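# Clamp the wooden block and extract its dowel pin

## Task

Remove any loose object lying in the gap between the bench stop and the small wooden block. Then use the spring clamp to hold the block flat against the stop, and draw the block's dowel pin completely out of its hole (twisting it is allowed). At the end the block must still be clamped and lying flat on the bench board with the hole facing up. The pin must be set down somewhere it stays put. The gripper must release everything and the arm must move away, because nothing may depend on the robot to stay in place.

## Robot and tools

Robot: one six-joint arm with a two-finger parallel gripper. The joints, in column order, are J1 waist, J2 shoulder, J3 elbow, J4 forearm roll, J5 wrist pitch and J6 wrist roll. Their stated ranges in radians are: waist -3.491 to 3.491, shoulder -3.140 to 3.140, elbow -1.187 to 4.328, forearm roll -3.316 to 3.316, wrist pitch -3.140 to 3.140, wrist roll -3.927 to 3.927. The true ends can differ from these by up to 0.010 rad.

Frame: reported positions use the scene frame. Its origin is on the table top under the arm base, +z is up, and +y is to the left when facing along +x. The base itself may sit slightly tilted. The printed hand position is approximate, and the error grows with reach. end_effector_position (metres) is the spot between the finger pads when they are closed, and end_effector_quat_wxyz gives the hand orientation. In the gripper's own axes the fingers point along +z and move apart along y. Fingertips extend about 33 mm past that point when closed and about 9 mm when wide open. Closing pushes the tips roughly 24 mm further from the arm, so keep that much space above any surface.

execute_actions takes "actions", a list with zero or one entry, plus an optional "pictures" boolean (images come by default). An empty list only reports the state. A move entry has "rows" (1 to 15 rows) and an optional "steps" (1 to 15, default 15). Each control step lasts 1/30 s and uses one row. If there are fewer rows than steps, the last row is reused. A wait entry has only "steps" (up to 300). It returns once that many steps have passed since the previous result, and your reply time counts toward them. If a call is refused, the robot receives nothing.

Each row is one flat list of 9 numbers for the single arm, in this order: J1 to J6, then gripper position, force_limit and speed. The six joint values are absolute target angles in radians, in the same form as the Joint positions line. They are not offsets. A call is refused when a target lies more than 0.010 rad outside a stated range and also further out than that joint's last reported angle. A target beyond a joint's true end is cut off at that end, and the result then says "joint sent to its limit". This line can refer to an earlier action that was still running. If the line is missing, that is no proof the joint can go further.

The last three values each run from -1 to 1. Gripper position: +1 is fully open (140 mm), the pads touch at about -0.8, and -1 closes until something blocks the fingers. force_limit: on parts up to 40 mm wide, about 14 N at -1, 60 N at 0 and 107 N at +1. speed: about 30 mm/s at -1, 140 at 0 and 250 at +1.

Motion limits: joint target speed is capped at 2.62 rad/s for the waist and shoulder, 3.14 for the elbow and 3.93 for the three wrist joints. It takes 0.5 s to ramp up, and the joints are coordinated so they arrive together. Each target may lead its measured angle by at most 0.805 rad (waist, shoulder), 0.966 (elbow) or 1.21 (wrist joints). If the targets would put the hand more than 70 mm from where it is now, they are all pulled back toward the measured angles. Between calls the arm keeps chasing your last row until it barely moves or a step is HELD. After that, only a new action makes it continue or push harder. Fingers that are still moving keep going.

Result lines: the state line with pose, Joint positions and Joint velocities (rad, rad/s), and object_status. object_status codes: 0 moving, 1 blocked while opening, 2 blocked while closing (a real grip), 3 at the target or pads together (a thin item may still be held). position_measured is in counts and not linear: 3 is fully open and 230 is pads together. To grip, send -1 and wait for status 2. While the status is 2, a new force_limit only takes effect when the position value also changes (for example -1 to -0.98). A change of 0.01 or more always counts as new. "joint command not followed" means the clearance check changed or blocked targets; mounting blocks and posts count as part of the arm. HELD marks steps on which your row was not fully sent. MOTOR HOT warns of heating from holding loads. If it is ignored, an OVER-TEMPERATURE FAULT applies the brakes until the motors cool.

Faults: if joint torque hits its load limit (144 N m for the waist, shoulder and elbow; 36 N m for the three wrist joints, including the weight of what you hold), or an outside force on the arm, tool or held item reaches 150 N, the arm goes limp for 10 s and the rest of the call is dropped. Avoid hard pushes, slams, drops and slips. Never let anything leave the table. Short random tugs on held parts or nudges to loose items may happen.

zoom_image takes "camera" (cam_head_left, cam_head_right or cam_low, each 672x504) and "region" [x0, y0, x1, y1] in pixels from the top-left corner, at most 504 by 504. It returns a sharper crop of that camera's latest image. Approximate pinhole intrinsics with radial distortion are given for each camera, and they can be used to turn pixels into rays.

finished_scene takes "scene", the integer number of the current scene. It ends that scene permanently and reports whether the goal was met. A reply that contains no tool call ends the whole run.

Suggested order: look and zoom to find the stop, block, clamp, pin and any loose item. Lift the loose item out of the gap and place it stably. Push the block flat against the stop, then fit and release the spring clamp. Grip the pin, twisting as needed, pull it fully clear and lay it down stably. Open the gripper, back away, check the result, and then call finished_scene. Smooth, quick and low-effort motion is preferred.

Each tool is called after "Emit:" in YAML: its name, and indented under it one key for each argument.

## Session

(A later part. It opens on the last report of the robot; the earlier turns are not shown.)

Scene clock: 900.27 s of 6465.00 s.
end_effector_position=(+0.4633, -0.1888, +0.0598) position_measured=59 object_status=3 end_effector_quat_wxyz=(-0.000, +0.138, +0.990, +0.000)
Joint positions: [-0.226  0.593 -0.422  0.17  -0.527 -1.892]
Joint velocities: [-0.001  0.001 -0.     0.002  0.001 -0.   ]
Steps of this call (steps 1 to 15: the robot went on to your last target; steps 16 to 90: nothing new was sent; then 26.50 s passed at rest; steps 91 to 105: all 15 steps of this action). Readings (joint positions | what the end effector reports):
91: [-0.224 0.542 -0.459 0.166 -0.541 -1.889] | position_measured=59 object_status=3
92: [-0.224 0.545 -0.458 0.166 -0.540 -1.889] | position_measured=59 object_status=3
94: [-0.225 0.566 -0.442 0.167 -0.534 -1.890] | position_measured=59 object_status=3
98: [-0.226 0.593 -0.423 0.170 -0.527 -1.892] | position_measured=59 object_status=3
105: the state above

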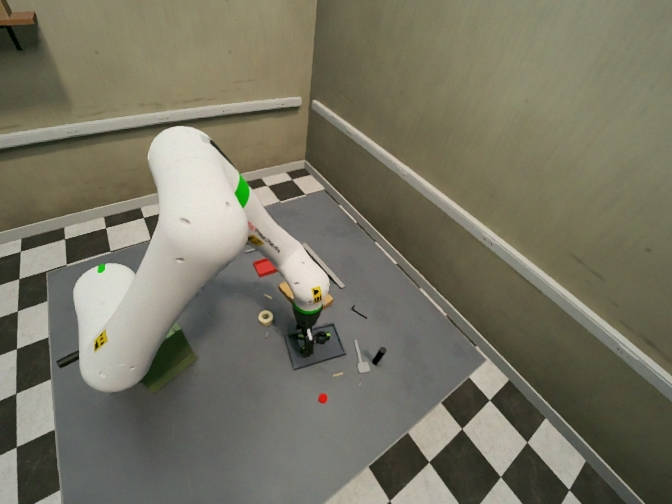

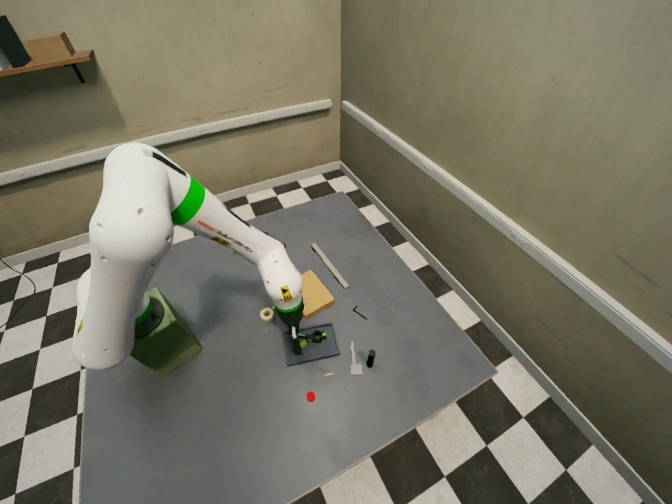

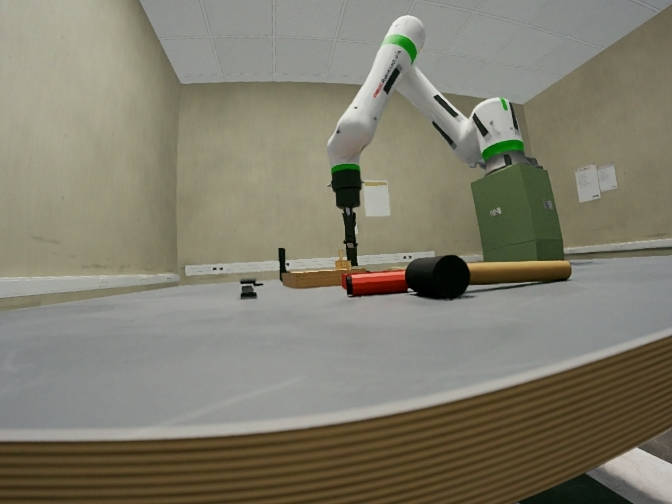

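Emit:
execute_actions:
  actions:
    - {"rows": [[-0.2273,0.6132,-0.4287,0.1779,-0.5009,-1.8998,0.55,0,0]], "steps": 15}

Emit:
zoom_image:
  camera: "cam_head_left"
  region: [270, 300, 360, 380]

Emit:
zoom_image:
  camera: "cam_head_right"
  region: [265, 300, 355, 380]

Scene clock: 982.10 s of 6465.00 s.
end_effector_position=(+0.4611, -0.1882, +0.0495) position_measured=59 object_status=3 end_effector_quat_wxyz=(-0.000, +0.138, +0.990, +0.000)
Joint positions: [-0.227  0.613 -0.429  0.178 -0.501 -1.9  ]
Joint velocities: [-0.002 -0.001 -0.001  0.001  0.001  0.001]
Steps of this call (steps 1 to 15: the robot went on to your last target; steps 16 to 90: nothing new was sent; then 78.33 s passed at rest; steps 91 to 105: all 15 steps of this action). Readings (joint positions | what the end effector reports):
91: [-0.226 0.594 -0.422 0.170 -0.526 -1.892] | position_measured=59 object_status=3
92: [-0.226 0.596 -0.423 0.171 -0.523 -1.893] | position_measured=59 object_status=3
94: [-0.227 0.610 -0.427 0.176 -0.506 -1.898] | position_measured=59 object_status=3
98: [-0.227 0.613 -0.429 0.178 -0.501 -1.900] | position_measured=59 object_status=3
105: the state above

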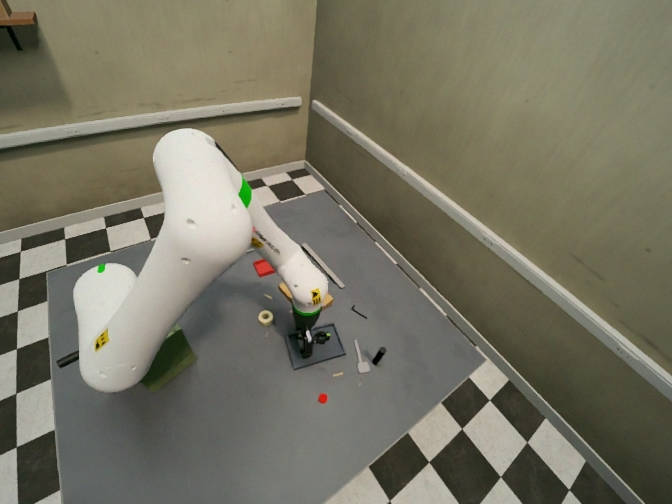

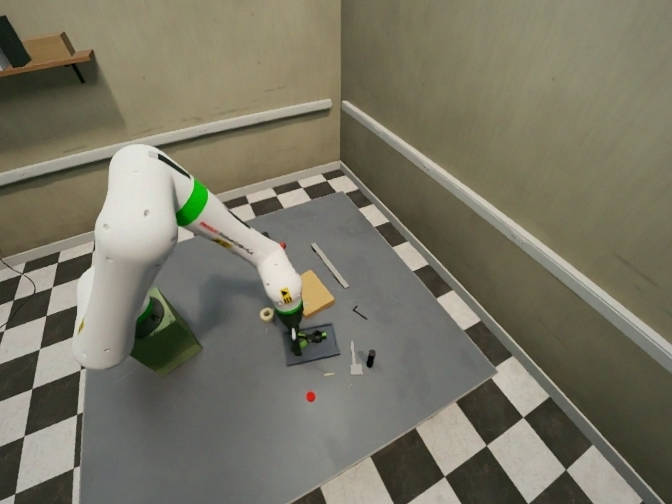

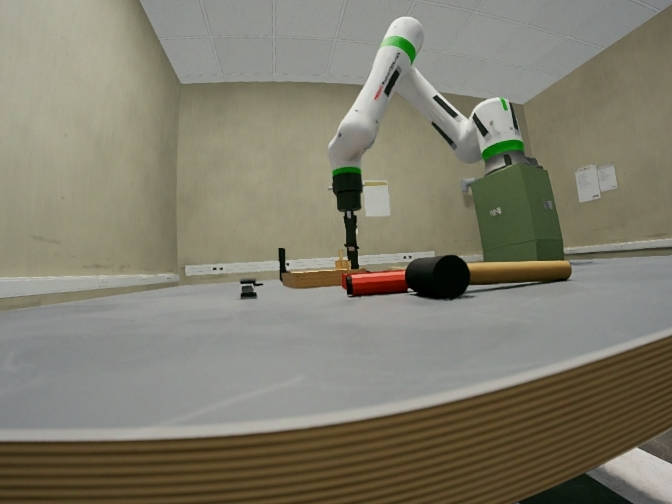

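Region (270, 300, 360, 380) of cam_head_left's 672x504 image, scaled by 5.600, with more detail than that image has.

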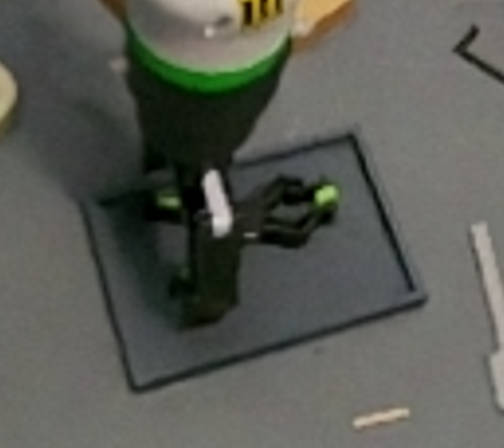

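Region (265, 300, 355, 380) of cam_head_right's 672x504 image, scaled by 5.600, with more detail than that image has.

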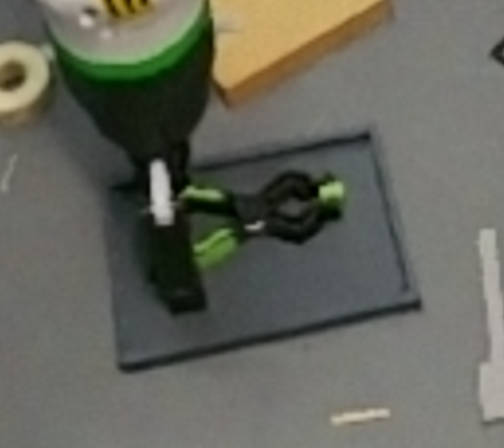

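Emit:
execute_actions:
  actions:
    - {"rows": [[-0.2281,0.6263,-0.4329,0.1834,-0.4837,-1.9053,0.55,1,0]], "steps": 12}
  pictures: false

Emit:
execute_actions:
  actions:
    - {"rows": [[-0.2281,0.6263,-0.4329,0.1834,-0.4837,-1.9053,-1,1,-0.4]], "steps": 15}
  pictures: false

Emit:
execute_actions:
  actions:
    - {"steps": 30}

Emit:
zoom_image:
  camera: "cam_head_left"
  region: [270, 300, 360, 380]

Emit:
zoom_image:
  camera: "cam_head_right"
  region: [265, 300, 355, 380]

Scene clock: 989.00 s of 6465.00 s.
end_effector_position=(+0.4595, -0.1877, +0.0428) position_measured=59 object_status=3 end_effector_quat_wxyz=(-0.000, +0.138, +0.990, +0.000)
Joint positions: [-0.228  0.626 -0.433  0.183 -0.484 -1.905]
Joint velocities: [ 0.     0.001 -0.    -0.001 -0.     0.   ]
Steps of this call (steps 1 to 15: the robot went on to your last target; steps 16 to 90: nothing new was sent; then 3.50 s passed at rest; steps 91 to 102: all 12 steps of this action). Readings (joint positions | what the end effector reports):
91: [-0.227 0.613 -0.429 0.178 -0.501 -1.900] | position_measured=59 object_status=3
92: [-0.227 0.616 -0.430 0.179 -0.497 -1.901] | position_measured=59 object_status=3
94: [-0.228 0.625 -0.432 0.183 -0.486 -1.905] | position_measured=59 object_status=3
98: [-0.228 0.626 -0.433 0.183 -0.484 -1.905] | position_measured=59 object_status=3
102: the state above

Scene clock: 999.27 s of 6465.00 s.
end_effector_position=(+0.4707, -0.1871, +0.0533) position_measured=212 object_status=2 end_effector_quat_wxyz=(+0.012, +0.136, +0.991, +0.001)
Joint positions: [-0.223  0.606 -0.43   0.183 -0.484 -1.905]
Joint velocities: [ 0.001  0.     0.    -0.001  0.001 -0.   ]
FORCE FAULT: contact force on the arm reached its limit, and the arm stopped for 10 seconds. The contact can be on any part of the arm, not only on its tool. The arm's remaining commands of this call were not run. The arm holds still and accepts commands again. Move the arm away from the contact; if what it grips holds it there, let go first. Pushing or pulling that hard again can fault the arm again.
The stop began at step 8 of this call (marked STOPPED below). From that step on the arm followed nothing that you had sent. 8 steps, steps kept back included, did not run and will not run. Nothing is kept back now, and the robot has no last target.
Steps of this call (steps 1 to 7: the first 7 steps of this action; steps 8 to 308: the stop). Readings (joint positions | what the end effector reports):
1: [-0.228 0.626 -0.433 0.183 -0.484 -1.905] | position_measured=59 object_status=0
2: [-0.228 0.626 -0.433 0.183 -0.484 -1.905] | position_measured=61 object_status=0
4: [-0.228 0.626 -0.433 0.183 -0.484 -1.905] | position_measured=72 object_status=0
8: [-0.227 0.623 -0.432 0.183 -0.484 -1.905] | position_measured=92 object_status=0 STOPPED
308: the state above

Scene clock: 999.30 s of 6465.00 s.
end_effector_position=(+0.4707, -0.1871, +0.0533) position_measured=212 object_status=2 end_effector_quat_wxyz=(+0.012, +0.136, +0.991, +0.001)
Joint positions: [-0.223  0.606 -0.43   0.183 -0.484 -1.905]
Joint velocities: [-0.001 -0.     0.     0.     0.    -0.   ]
A stop began in an earlier call of the same reply, so what this call sent did not run. Send another action.
Steps of this call (step 1: nothing new was sent). Readings (joint positions | what the end effector reports):
1: the state above

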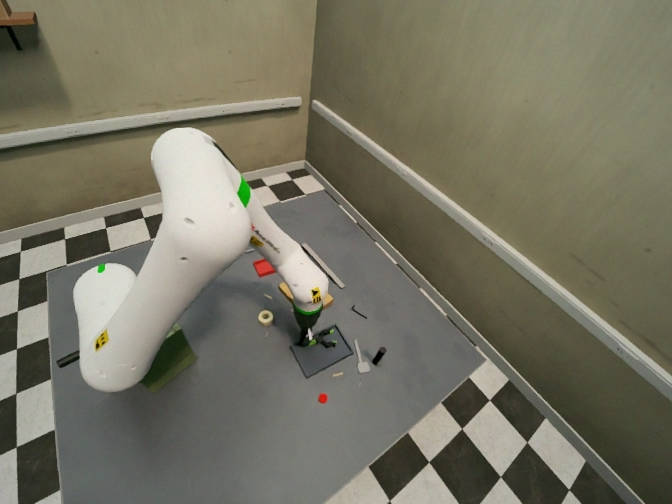

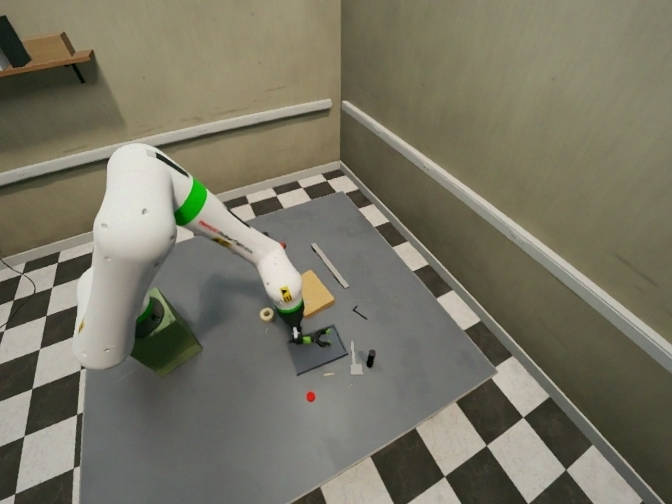

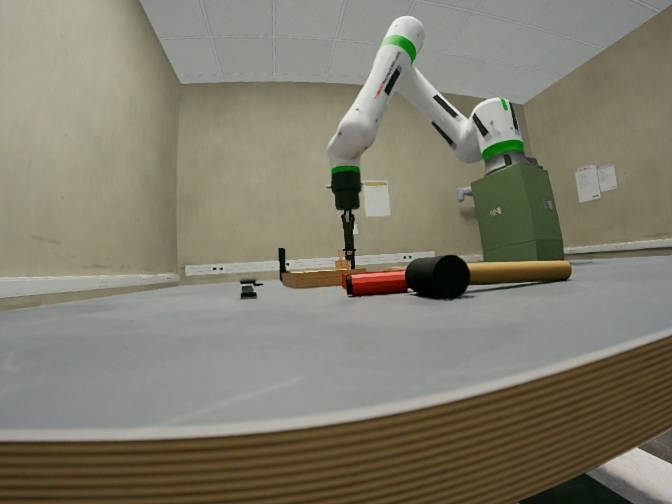

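Region (270, 300, 360, 380) of cam_head_left's 672x504 image, scaled by 5.600, with more detail than that image has.

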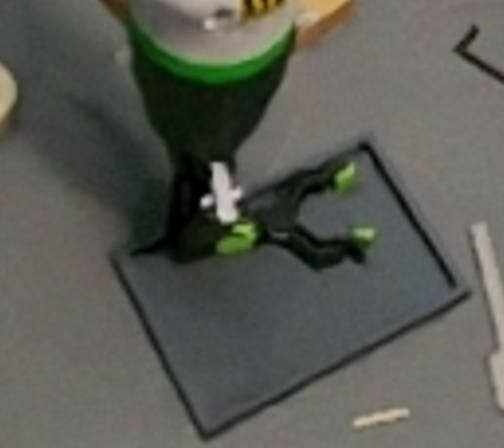

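Region (265, 300, 355, 380) of cam_head_right's 672x504 image, scaled by 5.600, with more detail than that image has.

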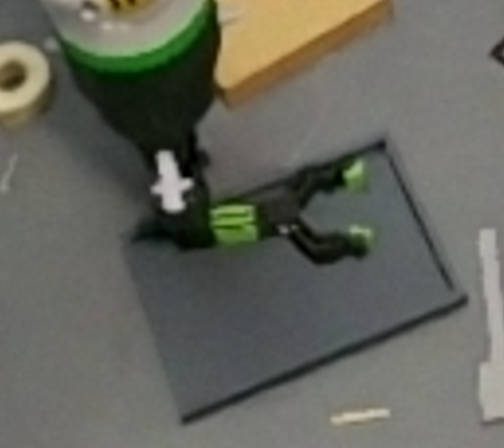

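Emit:
execute_actions:
  actions:
    - {"rows": [[-0.2220,0.5985,-0.4255,0.1787,-0.5007,-1.901,-1,1,-0.4],[-0.2220,0.5985,-0.4255,0.1787,-0.5007,-1.901,-1,1,-0.4],[-0.2220,0.5985,-0.4255,0.1787,-0.5007,-1.901,-1,1,-0.4],[-0.2208,0.5909,-0.4208,0.1744,-0.5175,-1.897,-1,1,-0.4],[-0.2208,0.5909,-0.4208,0.1744,-0.5175,-1.897,-1,1,-0.4],[-0.2208,0.5909,-0.4208,0.1744,-0.5175,-1.897,-1,1,-0.4],[-0.2197,0.5833,-0.4161,0.1701,-0.5342,-1.893,-1,1,-0.4],[-0.2197,0.5833,-0.4161,0.1701,-0.5342,-1.893,-1,1,-0.4],[-0.2197,0.5833,-0.4161,0.1701,-0.5342,-1.893,-1,1,-0.4],[-0.2185,0.5758,-0.4114,0.1658,-0.5510,-1.889,-1,1,-0.4],[-0.2185,0.5758,-0.4114,0.1658,-0.5510,-1.889,-1,1,-0.4],[-0.2185,0.5758,-0.4114,0.1658,-0.5510,-1.889,-1,1,-0.4],[-0.2174,0.5682,-0.4067,0.1615,-0.5677,-1.8855,-1,1,-0.4]], "steps": 15}
  pictures: false

Emit:
execute_actions:
  actions:
    - {"steps": 10}

Emit:
zoom_image:
  camera: "cam_head_left"
  region: [270, 300, 360, 380]

Emit:
zoom_image:
  camera: "cam_low"
  region: [270, 215, 400, 295]

Scene clock: 1039.03 s of 6465.00 s.
end_effector_position=(+0.4700, -0.1874, +0.0736) position_measured=213 object_status=2 end_effector_quat_wxyz=(+0.001, +0.135, +0.991, -0.000)
Joint positions: [-0.218  0.571 -0.408  0.163 -0.562 -1.887]
Joint velocities: [ 0.013 -0.084  0.054 -0.039 -0.166  0.035]
Steps of this call (steps 1 to 90: nothing new was sent; then 36.23 s passed at rest; steps 91 to 105: all 15 steps of this action). Readings (joint positions | what the end effector reports):
91: [-0.223 0.606 -0.430 0.183 -0.484 -1.905] | position_measured=212 object_status=2
92: [-0.223 0.605 -0.429 0.182 -0.488 -1.904] | position_measured=212 object_status=2
94: [-0.222 0.600 -0.426 0.179 -0.499 -1.902] | position_measured=213 object_status=2
98: [-0.221 0.590 -0.420 0.173 -0.521 -1.896] | position_measured=213 object_status=2
105: the state above

Scene clock: 1039.37 s of 6465.00 s.
end_effector_position=(+0.4699, -0.1873, +0.0753) position_measured=213 object_status=2 end_effector_quat_wxyz=(+0.000, +0.135, +0.991, -0.000)
Joint positions: [-0.217  0.568 -0.407  0.161 -0.568 -1.886]
Joint velocities: [-0.001 -0.001 -0.     0.001  0.001 -0.001]
Steps of this call (steps 1 to 10: the robot went on to your last target). Readings (joint positions | what the end effector reports):
1: [-0.218 0.569 -0.407 0.162 -0.565 -1.886] | position_measured=213 object_status=2
2: [-0.217 0.568 -0.407 0.162 -0.567 -1.886] | position_measured=213 object_status=2
4: [-0.217 0.568 -0.407 0.162 -0.568 -1.886] | position_measured=213 object_status=2
8: [-0.217 0.568 -0.407 0.161 -0.568 -1.886] | position_measured=213 object_status=2
10: the state above

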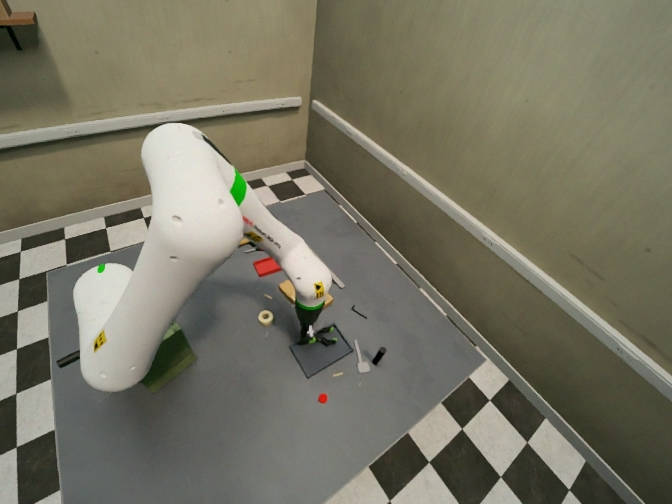

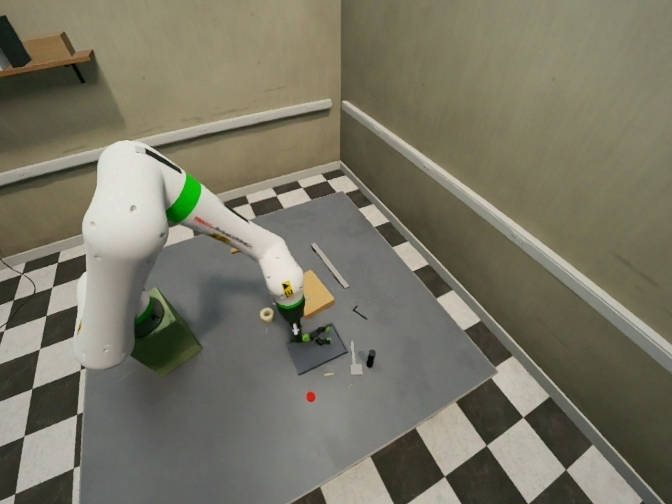

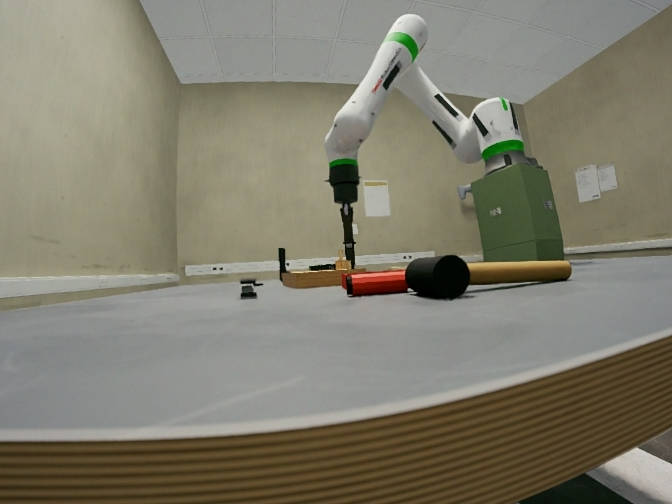

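Region (270, 300, 360, 380) of cam_head_left's 672x504 image, scaled by 5.600, with more detail than that image has.

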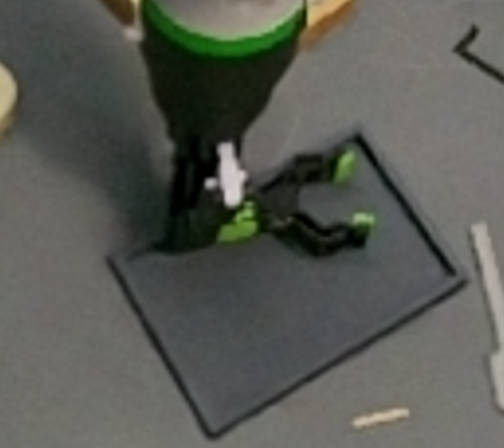

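Region (270, 215, 400, 295) of cam_low's 672x504 image, scaled by 3.877, with more detail than that image has; it fills the top 310 rows of this view, and the rest is white.

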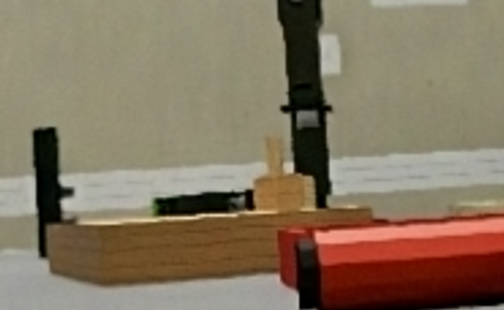

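Emit:
execute_actions:
  actions:
    - {"rows": [[-0.2149,0.5434,-0.4054,0.1554,-0.5937,-1.8806,-1,1,-0.4],[-0.2149,0.5434,-0.4054,0.1554,-0.5937,-1.8806,-1,1,-0.4],[-0.2149,0.5434,-0.4054,0.1554,-0.5937,-1.8806,-1,1,-0.4],[-0.2124,0.5185,-0.4041,0.1494,-0.6198,-1.8757,-1,1,-0.4],[-0.2124,0.5185,-0.4041,0.1494,-0.6198,-1.8757,-1,1,-0.4],[-0.2124,0.5185,-0.4041,0.1494,-0.6198,-1.8757,-1,1,-0.4],[-0.2098,0.4937,-0.4027,0.1433,-0.6458,-1.8707,-1,1,-0.4],[-0.2098,0.4937,-0.4027,0.1433,-0.6458,-1.8707,-1,1,-0.4],[-0.2098,0.4937,-0.4027,0.1433,-0.6458,-1.8707,-1,1,-0.4],[-0.2073,0.4688,-0.4014,0.1372,-0.6718,-1.8658,-1,1,-0.4]], "steps": 15}
  pictures: false

Emit:
execute_actions:
  actions:
    - {"steps": 10}

Emit:
zoom_image:
  camera: "cam_low"
  region: [280, 215, 380, 285]

Emit:
zoom_image:
  camera: "cam_head_left"
  region: [270, 290, 360, 370]

Scene clock: 1053.80 s of 6465.00 s.
end_effector_position=(+0.4698, -0.1865, +0.1224) position_measured=213 object_status=2 end_effector_quat_wxyz=(+0.000, +0.135, +0.991, +0.001)
Joint positions: [-0.207  0.469 -0.401  0.137 -0.671 -1.866]
Joint velocities: [ 0.    -0.009  0.    -0.004 -0.019  0.003]
Steps of this call (steps 1 to 15: the robot went on to your last target; steps 16 to 90: nothing new was sent; then 10.93 s passed at rest; steps 91 to 105: all 15 steps of this action). Readings (joint positions | what the end effector reports):
91: [-0.217 0.568 -0.407 0.161 -0.568 -1.885] | position_measured=213 object_status=2
92: [-0.217 0.565 -0.407 0.161 -0.571 -1.885] | position_measured=213 object_status=2
94: [-0.216 0.549 -0.406 0.157 -0.587 -1.882] | position_measured=213 object_status=2
98: [-0.212 0.516 -0.404 0.149 -0.622 -1.875] | position_measured=213 object_status=2
105: the state above

Scene clock: 1054.13 s of 6465.00 s.
end_effector_position=(+0.4697, -0.1864, +0.1226) position_measured=213 object_status=2 end_effector_quat_wxyz=(+0.000, +0.135, +0.991, +0.001)
Joint positions: [-0.207  0.469 -0.401  0.137 -0.672 -1.866]
Joint velocities: [-0.003 -0.001  0.    -0.003 -0.001 -0.   ]
Steps of this call (steps 1 to 10: the robot went on to your last target). Readings (joint positions | what the end effector reports):
1: [-0.207 0.469 -0.401 0.137 -0.672 -1.866] | position_measured=213 object_status=2
2: [-0.207 0.469 -0.401 0.137 -0.672 -1.866] | position_measured=213 object_status=2
4: [-0.207 0.469 -0.401 0.137 -0.672 -1.866] | position_measured=213 object_status=2
8: [-0.207 0.469 -0.401 0.137 -0.672 -1.866] | position_measured=213 object_status=2
10: the state above

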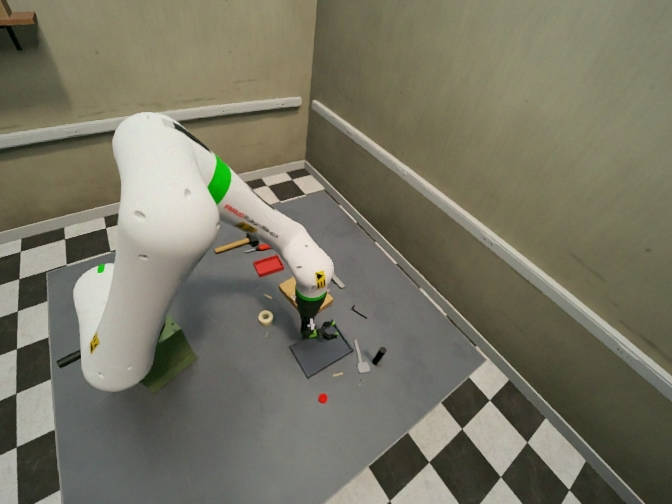

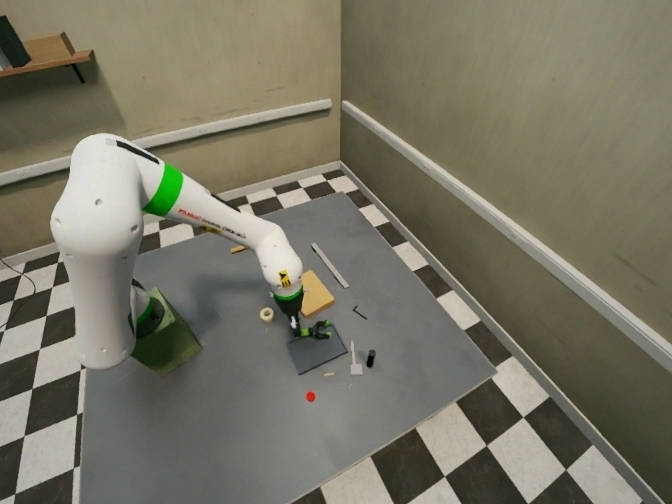

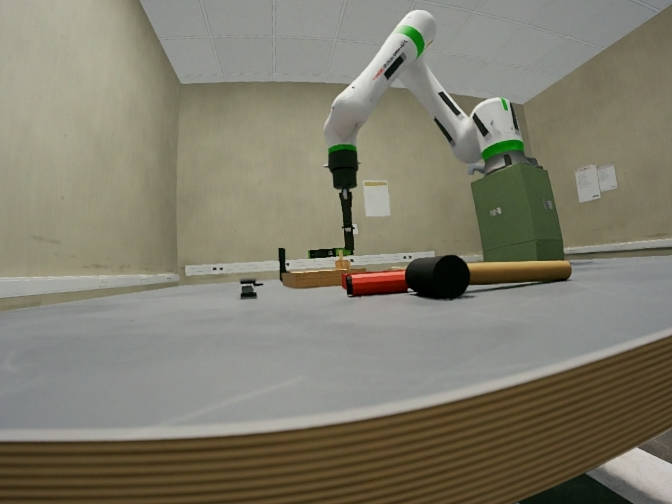

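Region (280, 215, 380, 285) of cam_low's 672x504 image, scaled by 5.040, with more detail than that image has; it fills the top 353 rows of this view, and the rest is white.

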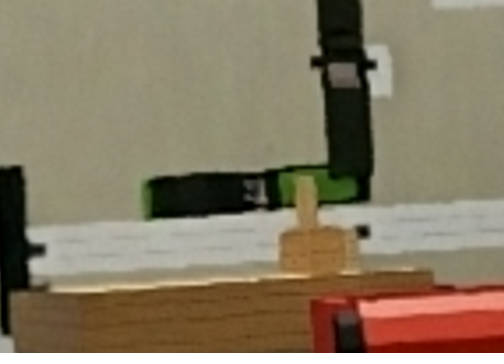

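Region (270, 290, 360, 370) of cam_head_left's 672x504 image, scaled by 5.600, with more detail than that image has.

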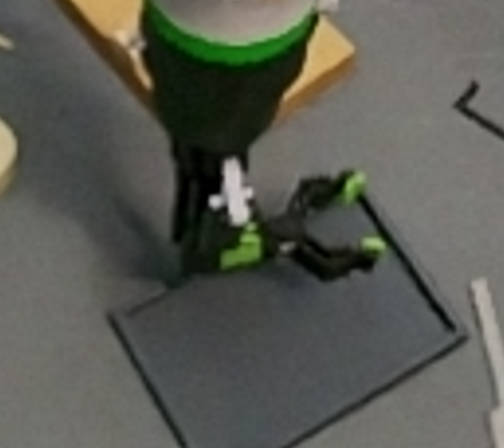

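Emit:
execute_actions:
  actions:
    - {"rows": [[-0.2398,0.4848,-0.3993,0.1383,-0.6553,-1.7857,-1,1,-0.4],[-0.2398,0.4848,-0.3993,0.1383,-0.6553,-1.7857,-1,1,-0.4],[-0.2398,0.4848,-0.3993,0.1383,-0.6553,-1.7857,-1,1,-0.4],[-0.2723,0.5007,-0.3972,0.1395,-0.6388,-1.7056,-1,1,-0.4],[-0.2723,0.5007,-0.3972,0.1395,-0.6388,-1.7056,-1,1,-0.4],[-0.2723,0.5007,-0.3972,0.1395,-0.6388,-1.7056,-1,1,-0.4],[-0.3048,0.5167,-0.3951,0.1406,-0.6223,-1.6254,-1,1,-0.4],[-0.3048,0.5167,-0.3951,0.1406,-0.6223,-1.6254,-1,1,-0.4],[-0.3048,0.5167,-0.3951,0.1406,-0.6223,-1.6254,-1,1,-0.4],[-0.3373,0.5326,-0.3930,0.1417,-0.6058,-1.5453,-1,1,-0.4]], "steps": 15}
  pictures: false

Emit:
execute_actions:
  actions:
    - {"rows": [[-0.3394,0.5545,-0.3932,0.1468,-0.5838,-1.5504,-1,1,-0.4],[-0.3394,0.5545,-0.3932,0.1468,-0.5838,-1.5504,-1,1,-0.4],[-0.3394,0.5545,-0.3932,0.1468,-0.5838,-1.5504,-1,1,-0.4],[-0.3394,0.5545,-0.3932,0.1468,-0.5838,-1.5504,-1,1,-0.4],[-0.3416,0.5765,-0.3934,0.1519,-0.5618,-1.5555,-1,1,-0.4],[-0.3416,0.5765,-0.3934,0.1519,-0.5618,-1.5555,-1,1,-0.4],[-0.3416,0.5765,-0.3934,0.1519,-0.5618,-1.5555,-1,1,-0.4],[-0.3416,0.5765,-0.3934,0.1519,-0.5618,-1.5555,-1,1,-0.4],[-0.3430,0.5911,-0.3936,0.1553,-0.5471,-1.5589,-1,1,-0.4]], "steps": 15}

Emit:
zoom_image:
  camera: "cam_head_left"
  region: [275, 305, 365, 385]

Emit:
zoom_image:
  camera: "cam_head_right"
  region: [270, 305, 360, 385]

Scene clock: 1118.83 s of 6465.00 s.
end_effector_position=(+0.4490, -0.2425, +0.0907) position_measured=213 object_status=2 end_effector_quat_wxyz=(-0.000, +0.038, +0.999, +0.000)
Joint positions: [-0.335  0.531 -0.393  0.142 -0.607 -1.552]
Joint velocities: [-0.105  0.052  0.007  0.004  0.052  0.257]
Steps of this call (steps 1 to 15: the robot went on to your last target; steps 16 to 90: nothing new was sent; then 61.20 s passed at rest; steps 91 to 105: all 15 steps of this action). Readings (joint positions | what the end effector reports):
91: [-0.207 0.469 -0.401 0.137 -0.672 -1.866] | position_measured=213 object_status=2
92: [-0.209 0.469 -0.401 0.137 -0.672 -1.861] | position_measured=213 object_status=2
94: [-0.222 0.476 -0.401 0.137 -0.664 -1.828] | position_measured=213 object_status=2
98: [-0.267 0.498 -0.398 0.139 -0.642 -1.719] | position_measured=213 object_status=2
105: the state above

Scene clock: 1119.33 s of 6465.00 s.
end_effector_position=(+0.4482, -0.2439, +0.0627) position_measured=213 object_status=2 end_effector_quat_wxyz=(+0.000, +0.037, +0.999, +0.000)
Joint positions: [-0.343  0.591 -0.394  0.155 -0.547 -1.559]
Joint velocities: [-0.     0.002 -0.     0.001  0.003 -0.001]
Steps of this call (steps 1 to 15: all 15 steps of this action). Readings (joint positions | what the end effector reports):
1: [-0.337 0.532 -0.393 0.142 -0.606 -1.547] | position_measured=213 object_status=2
2: [-0.338 0.535 -0.393 0.142 -0.603 -1.546] | position_measured=213 object_status=2
4: [-0.339 0.550 -0.393 0.146 -0.588 -1.549] | position_measured=213 object_status=2
8: [-0.341 0.572 -0.393 0.151 -0.566 -1.554] | position_measured=213 object_status=2
15: the state above

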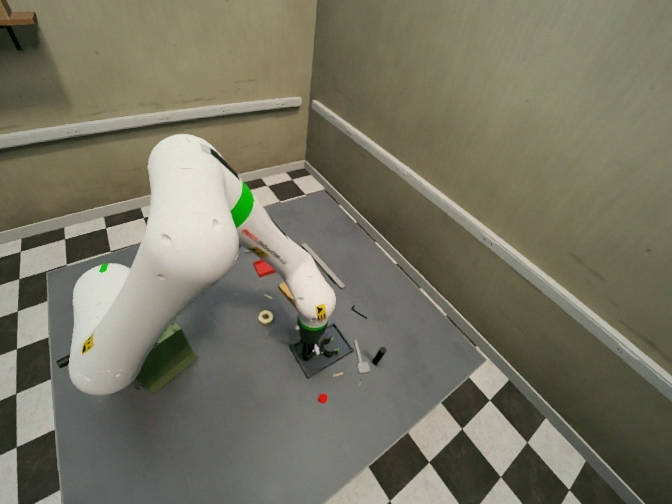

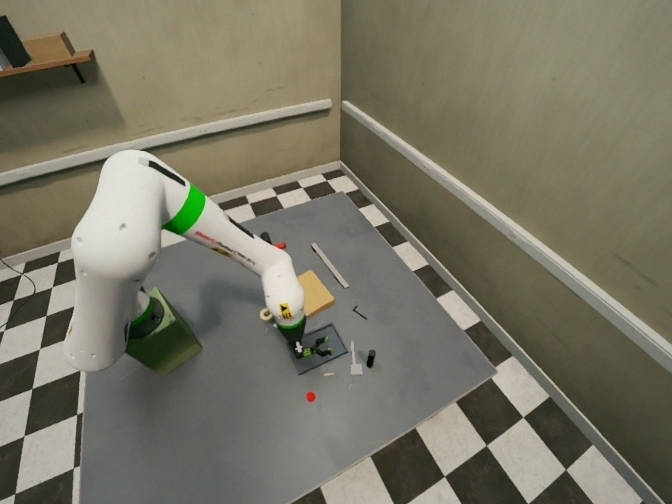

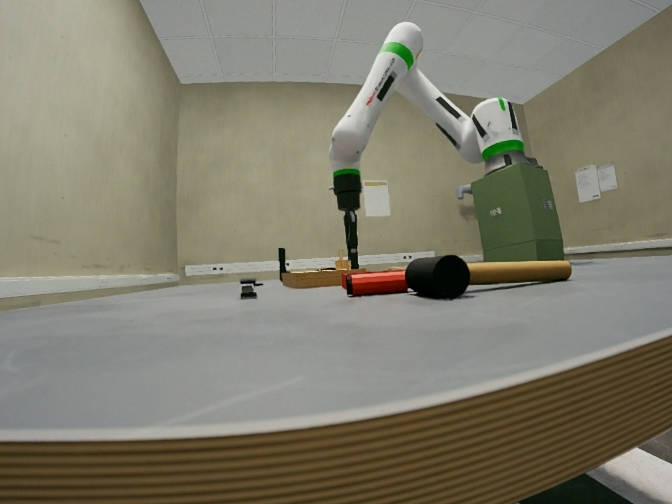

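Region (275, 305, 365, 385) of cam_head_left's 672x504 image, scaled by 5.600, with more detail than that image has.

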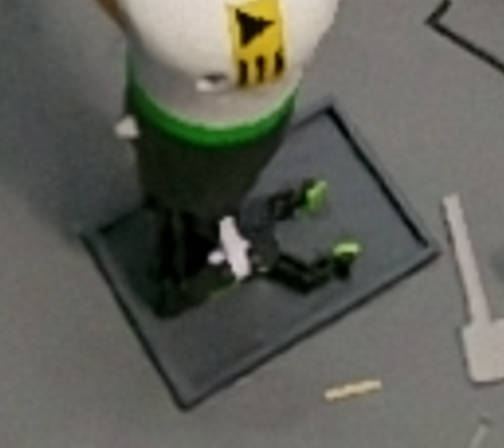

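Region (270, 305, 360, 385) of cam_head_right's 672x504 image, scaled by 5.600, with more detail than that image has.

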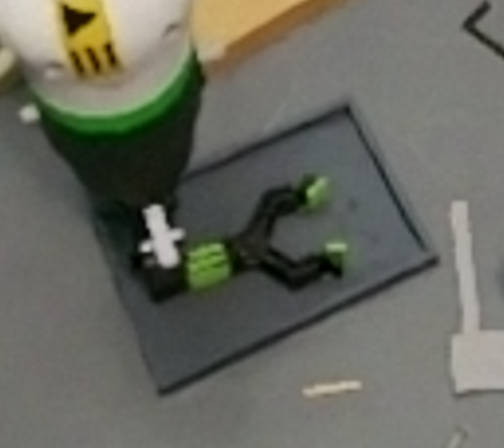

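Emit:
execute_actions:
  actions:
    - {"rows": [[-0.3300,0.5946,-0.3887,0.1558,-0.5496,-1.5724,-1,1,-0.4],[-0.3300,0.5946,-0.3887,0.1558,-0.5496,-1.5724,-1,1,-0.4],[-0.3300,0.5946,-0.3887,0.1558,-0.5496,-1.5724,-1,1,-0.4],[-0.3168,0.5980,-0.3837,0.1562,-0.5520,-1.5860,-1,1,-0.4],[-0.3168,0.5980,-0.3837,0.1562,-0.5520,-1.5860,-1,1,-0.4],[-0.3168,0.5980,-0.3837,0.1562,-0.5520,-1.5860,-1,1,-0.4],[-0.3036,0.6015,-0.3788,0.1567,-0.5545,-1.5995,-1,1,-0.4],[-0.3036,0.6015,-0.3788,0.1567,-0.5545,-1.5995,-1,1,-0.4],[-0.3036,0.6015,-0.3788,0.1567,-0.5545,-1.5995,-1,1,-0.4],[-0.3036,0.6015,-0.3788,0.1567,-0.5545,-1.5995,-1,1,-0.4],[-0.3050,0.6155,-0.3788,0.1600,-0.5405,-1.6028,-1,1,-0.4]], "steps": 15}
  pictures: false

Emit:
execute_actions:
  actions:
    - {"steps": 8}

Emit:
zoom_image:
  camera: "cam_head_left"
  region: [275, 305, 365, 385]

Emit:
zoom_image:
  camera: "cam_head_right"
  region: [270, 305, 360, 385]

Scene clock: 1146.47 s of 6465.00 s.
end_effector_position=(+0.4617, -0.2270, +0.0562) position_measured=213 object_status=2 end_effector_quat_wxyz=(-0.000, +0.038, +0.999, +0.000)
Joint positions: [-0.305  0.615 -0.379  0.16  -0.541 -1.603]
Joint velocities: [-0.004  0.016  0.     0.007  0.021 -0.006]
Steps of this call (steps 1 to 15: the robot went on to your last target; steps 16 to 90: nothing new was sent; then 23.63 s passed at rest; steps 91 to 105: all 15 steps of this action). Readings (joint positions | what the end effector reports):
91: [-0.343 0.591 -0.394 0.155 -0.547 -1.559] | position_measured=213 object_status=2
92: [-0.341 0.592 -0.393 0.155 -0.547 -1.562] | position_measured=213 object_status=2
94: [-0.332 0.594 -0.390 0.156 -0.549 -1.571] | position_measured=213 object_status=2
98: [-0.314 0.599 -0.383 0.156 -0.553 -1.589] | position_measured=213 object_status=2
105: the state above

Scene clock: 1146.73 s of 6465.00 s.
end_effector_position=(+0.4618, -0.2271, +0.0560) position_measured=213 object_status=2 end_effector_quat_wxyz=(+0.000, +0.038, +0.999, +0.000)
Joint positions: [-0.305  0.615 -0.379  0.16  -0.541 -1.603]
Joint velocities: [ 0.001 -0.    -0.     0.001  0.001 -0.001]
Steps of this call (steps 1 to 8: the robot went on to your last target). Readings (joint positions | what the end effector reports):
1: [-0.305 0.615 -0.379 0.160 -0.541 -1.603] | position_measured=213 object_status=2
2: [-0.305 0.615 -0.379 0.160 -0.541 -1.603] | position_measured=213 object_status=2
4: [-0.305 0.615 -0.379 0.160 -0.541 -1.603] | position_measured=213 object_status=2
8: the state above

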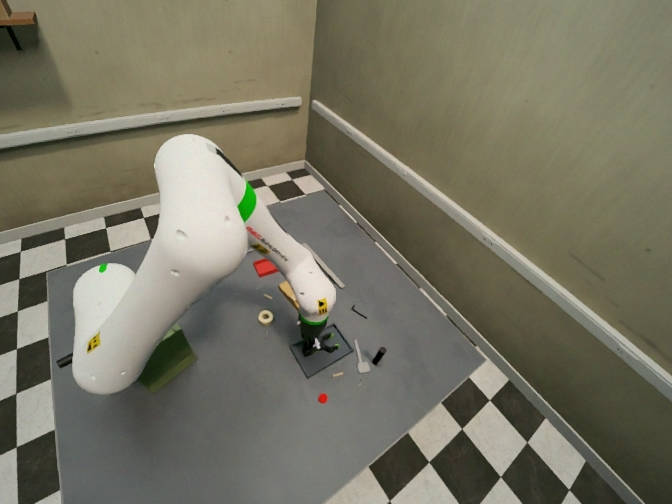

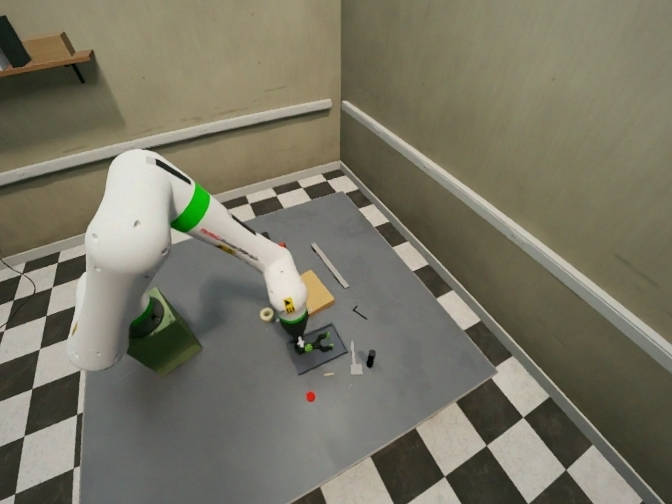

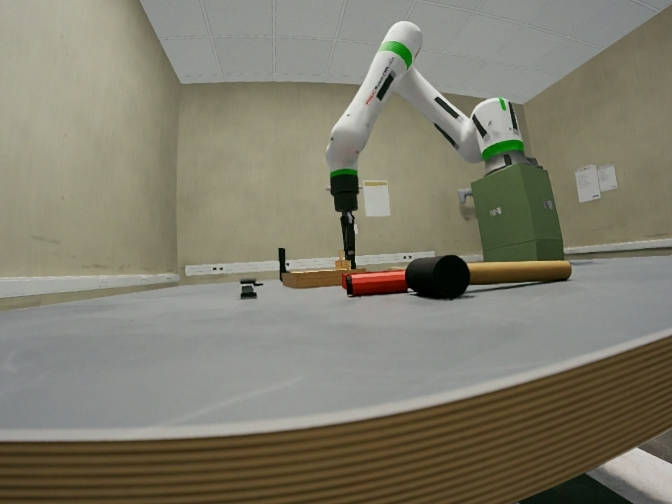

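Region (275, 305, 365, 385) of cam_head_left's 672x504 image, scaled by 5.600, with more detail than that image has.

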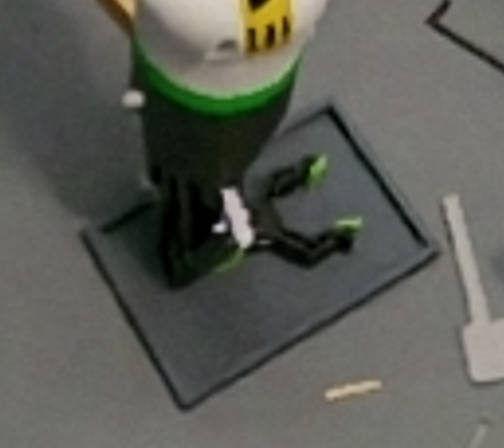

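Region (270, 305, 360, 385) of cam_head_right's 672x504 image, scaled by 5.600, with more detail than that image has.

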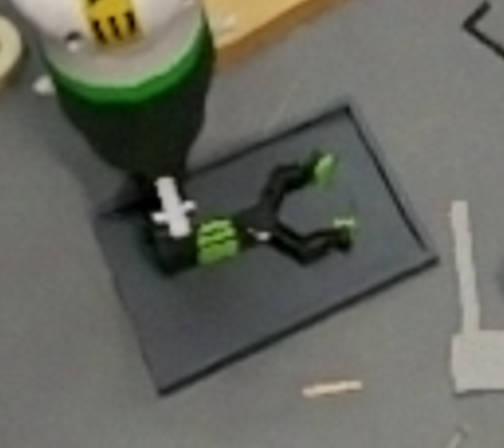

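Emit:
execute_actions:
  actions:
    - {"rows": [[-0.3122,0.6168,-0.3750,0.1590,-0.5425,-1.5944,-1,1,-0.4],[-0.3122,0.6168,-0.3750,0.1590,-0.5425,-1.5944,-1,1,-0.4],[-0.3122,0.6168,-0.3750,0.1590,-0.5425,-1.5944,-1,1,-0.4],[-0.3194,0.6180,-0.3711,0.1579,-0.5444,-1.5860,-1,1,-0.4],[-0.3194,0.6180,-0.3711,0.1579,-0.5444,-1.5860,-1,1,-0.4],[-0.3194,0.6180,-0.3711,0.1579,-0.5444,-1.5860,-1,1,-0.4],[-0.3194,0.6180,-0.3711,0.1579,-0.5444,-1.5860,-1,1,-0.4],[-0.3196,0.6202,-0.3711,0.1584,-0.5422,-1.5865,-1,1,-0.4],[-0.3196,0.6202,-0.3711,0.1584,-0.5422,-1.5865,-1,1,-0.4],[-0.3196,0.6202,-0.3711,0.1584,-0.5422,-1.5865,-1,1,-0.4],[-0.3198,0.6223,-0.3711,0.1589,-0.5401,-1.5870,-1,1,-0.4]], "steps": 15}
  pictures: false

Emit:
execute_actions:
  actions:
    - {"rows": [[-0.3200,0.6245,-0.3711,0.1594,-0.5379,-1.5875,-1,1,-0.4],[-0.3200,0.6245,-0.3711,0.1594,-0.5379,-1.5875,-1,1,-0.4],[-0.3200,0.6245,-0.3711,0.1594,-0.5379,-1.5875,-1,1,-0.4],[-0.3200,0.6245,-0.3711,0.1594,-0.5379,-1.5875,-1,1,-0.4],[-0.3200,0.6245,-0.3711,0.1594,-0.5379,-1.5875,-1,1,-0.4],[-0.3202,0.6266,-0.3711,0.1599,-0.5358,-1.5880,-1,1,-0.4]], "steps": 12}
  pictures: false

Scene clock: 1160.70 s of 6465.00 s.
end_effector_position=(+0.4609, -0.2342, +0.0539) position_measured=213 object_status=2 end_effector_quat_wxyz=(+0.000, +0.038, +0.999, +0.000)
Joint positions: [-0.32   0.622 -0.371  0.159 -0.54  -1.587]
Joint velocities: [ 0.     0.002 -0.     0.002  0.003 -0.001]
Steps of this call (steps 1 to 15: the robot went on to your last target; steps 16 to 90: nothing new was sent; then 10.47 s passed at rest; steps 91 to 105: all 15 steps of this action). Readings (joint positions | what the end effector reports):
91: [-0.305 0.616 -0.379 0.160 -0.540 -1.603] | position_measured=213 object_status=2
92: [-0.307 0.616 -0.378 0.160 -0.541 -1.600] | position_measured=213 object_status=2
94: [-0.312 0.617 -0.375 0.160 -0.542 -1.595] | position_measured=213 object_status=2
98: [-0.319 0.618 -0.371 0.158 -0.544 -1.586] | position_measured=213 object_status=2
105: the state above

Scene clock: 1161.10 s of 6465.00 s.
end_effector_position=(+0.4611, -0.2342, +0.0521) position_measured=213 object_status=2 end_effector_quat_wxyz=(+0.000, +0.038, +0.999, +0.000)
Joint positions: [-0.32   0.626 -0.371  0.16  -0.536 -1.588]
Joint velocities: [ 0.     0.002 -0.     0.     0.004 -0.   ]
Steps of this call (steps 1 to 12: all 12 steps of this action). Readings (joint positions | what the end effector reports):
1: [-0.320 0.622 -0.371 0.159 -0.540 -1.587] | position_measured=213 object_status=2
2: [-0.320 0.623 -0.371 0.159 -0.539 -1.587] | position_measured=213 object_status=2
4: [-0.320 0.624 -0.371 0.159 -0.538 -1.587] | position_measured=213 object_status=2
8: [-0.320 0.625 -0.371 0.160 -0.537 -1.588] | position_measured=213 object_status=2
12: the state above

Emit:
execute_actions:
  actions:
    - {"rows": [[-0.3204,0.6288,-0.3711,0.1604,-0.5336,-1.5885,-1,1,-0.4]], "steps": 10}
  pictures: false

Scene clock: 1174.97 s of 6465.00 s.
end_effector_position=(+0.4614, -0.2345, +0.0531) position_measured=213 object_status=2 end_effector_quat_wxyz=(+0.001, +0.038, +0.999, +0.000)
Joint positions: [-0.32   0.624 -0.371  0.16  -0.537 -1.588]
Joint velocities: [-0.001  0.    -0.     0.    -0.001  0.001]
FORCE FAULT: contact force on the arm reached its limit, and the arm stopped for 10 seconds. The contact can be on any part of the arm, not only on its tool. The arm's remaining commands of this call were not run. The arm holds still and accepts commands again. Move the arm away from the contact; if what it grips holds it there, let go first. Pushing or pulling that hard again can fault the arm again.
The stop began at step 93 of this call (marked STOPPED below). From that step on the arm followed nothing that you had sent. 8 steps, steps kept back included, did not run and will not run. Nothing is kept back now, and the robot has no last target.
Steps of this call (steps 1 to 15: the robot went on to your last target; steps 16 to 90: nothing new was sent; then 0.77 s passed at rest; steps 91 to 92: the first 2 steps of this action; steps 93 to 393: the stop). Readings (joint positions | what the end effector reports):
91: [-0.320 0.627 -0.371 0.160 -0.536 -1.588] | position_measured=213 object_status=2
92: [-0.320 0.626 -0.371 0.160 -0.536 -1.588] | position_measured=213 object_status=2
93: [-0.320 0.625 -0.371 0.160 -0.537 -1.588] | position_measured=213 object_status=2 STOPPED
94: [-0.320 0.625 -0.371 0.160 -0.537 -1.588] | position_measured=213 object_status=2
98: [-0.320 0.624 -0.371 0.160 -0.537 -1.588] | position_measured=213 object_status=2
393: the state above


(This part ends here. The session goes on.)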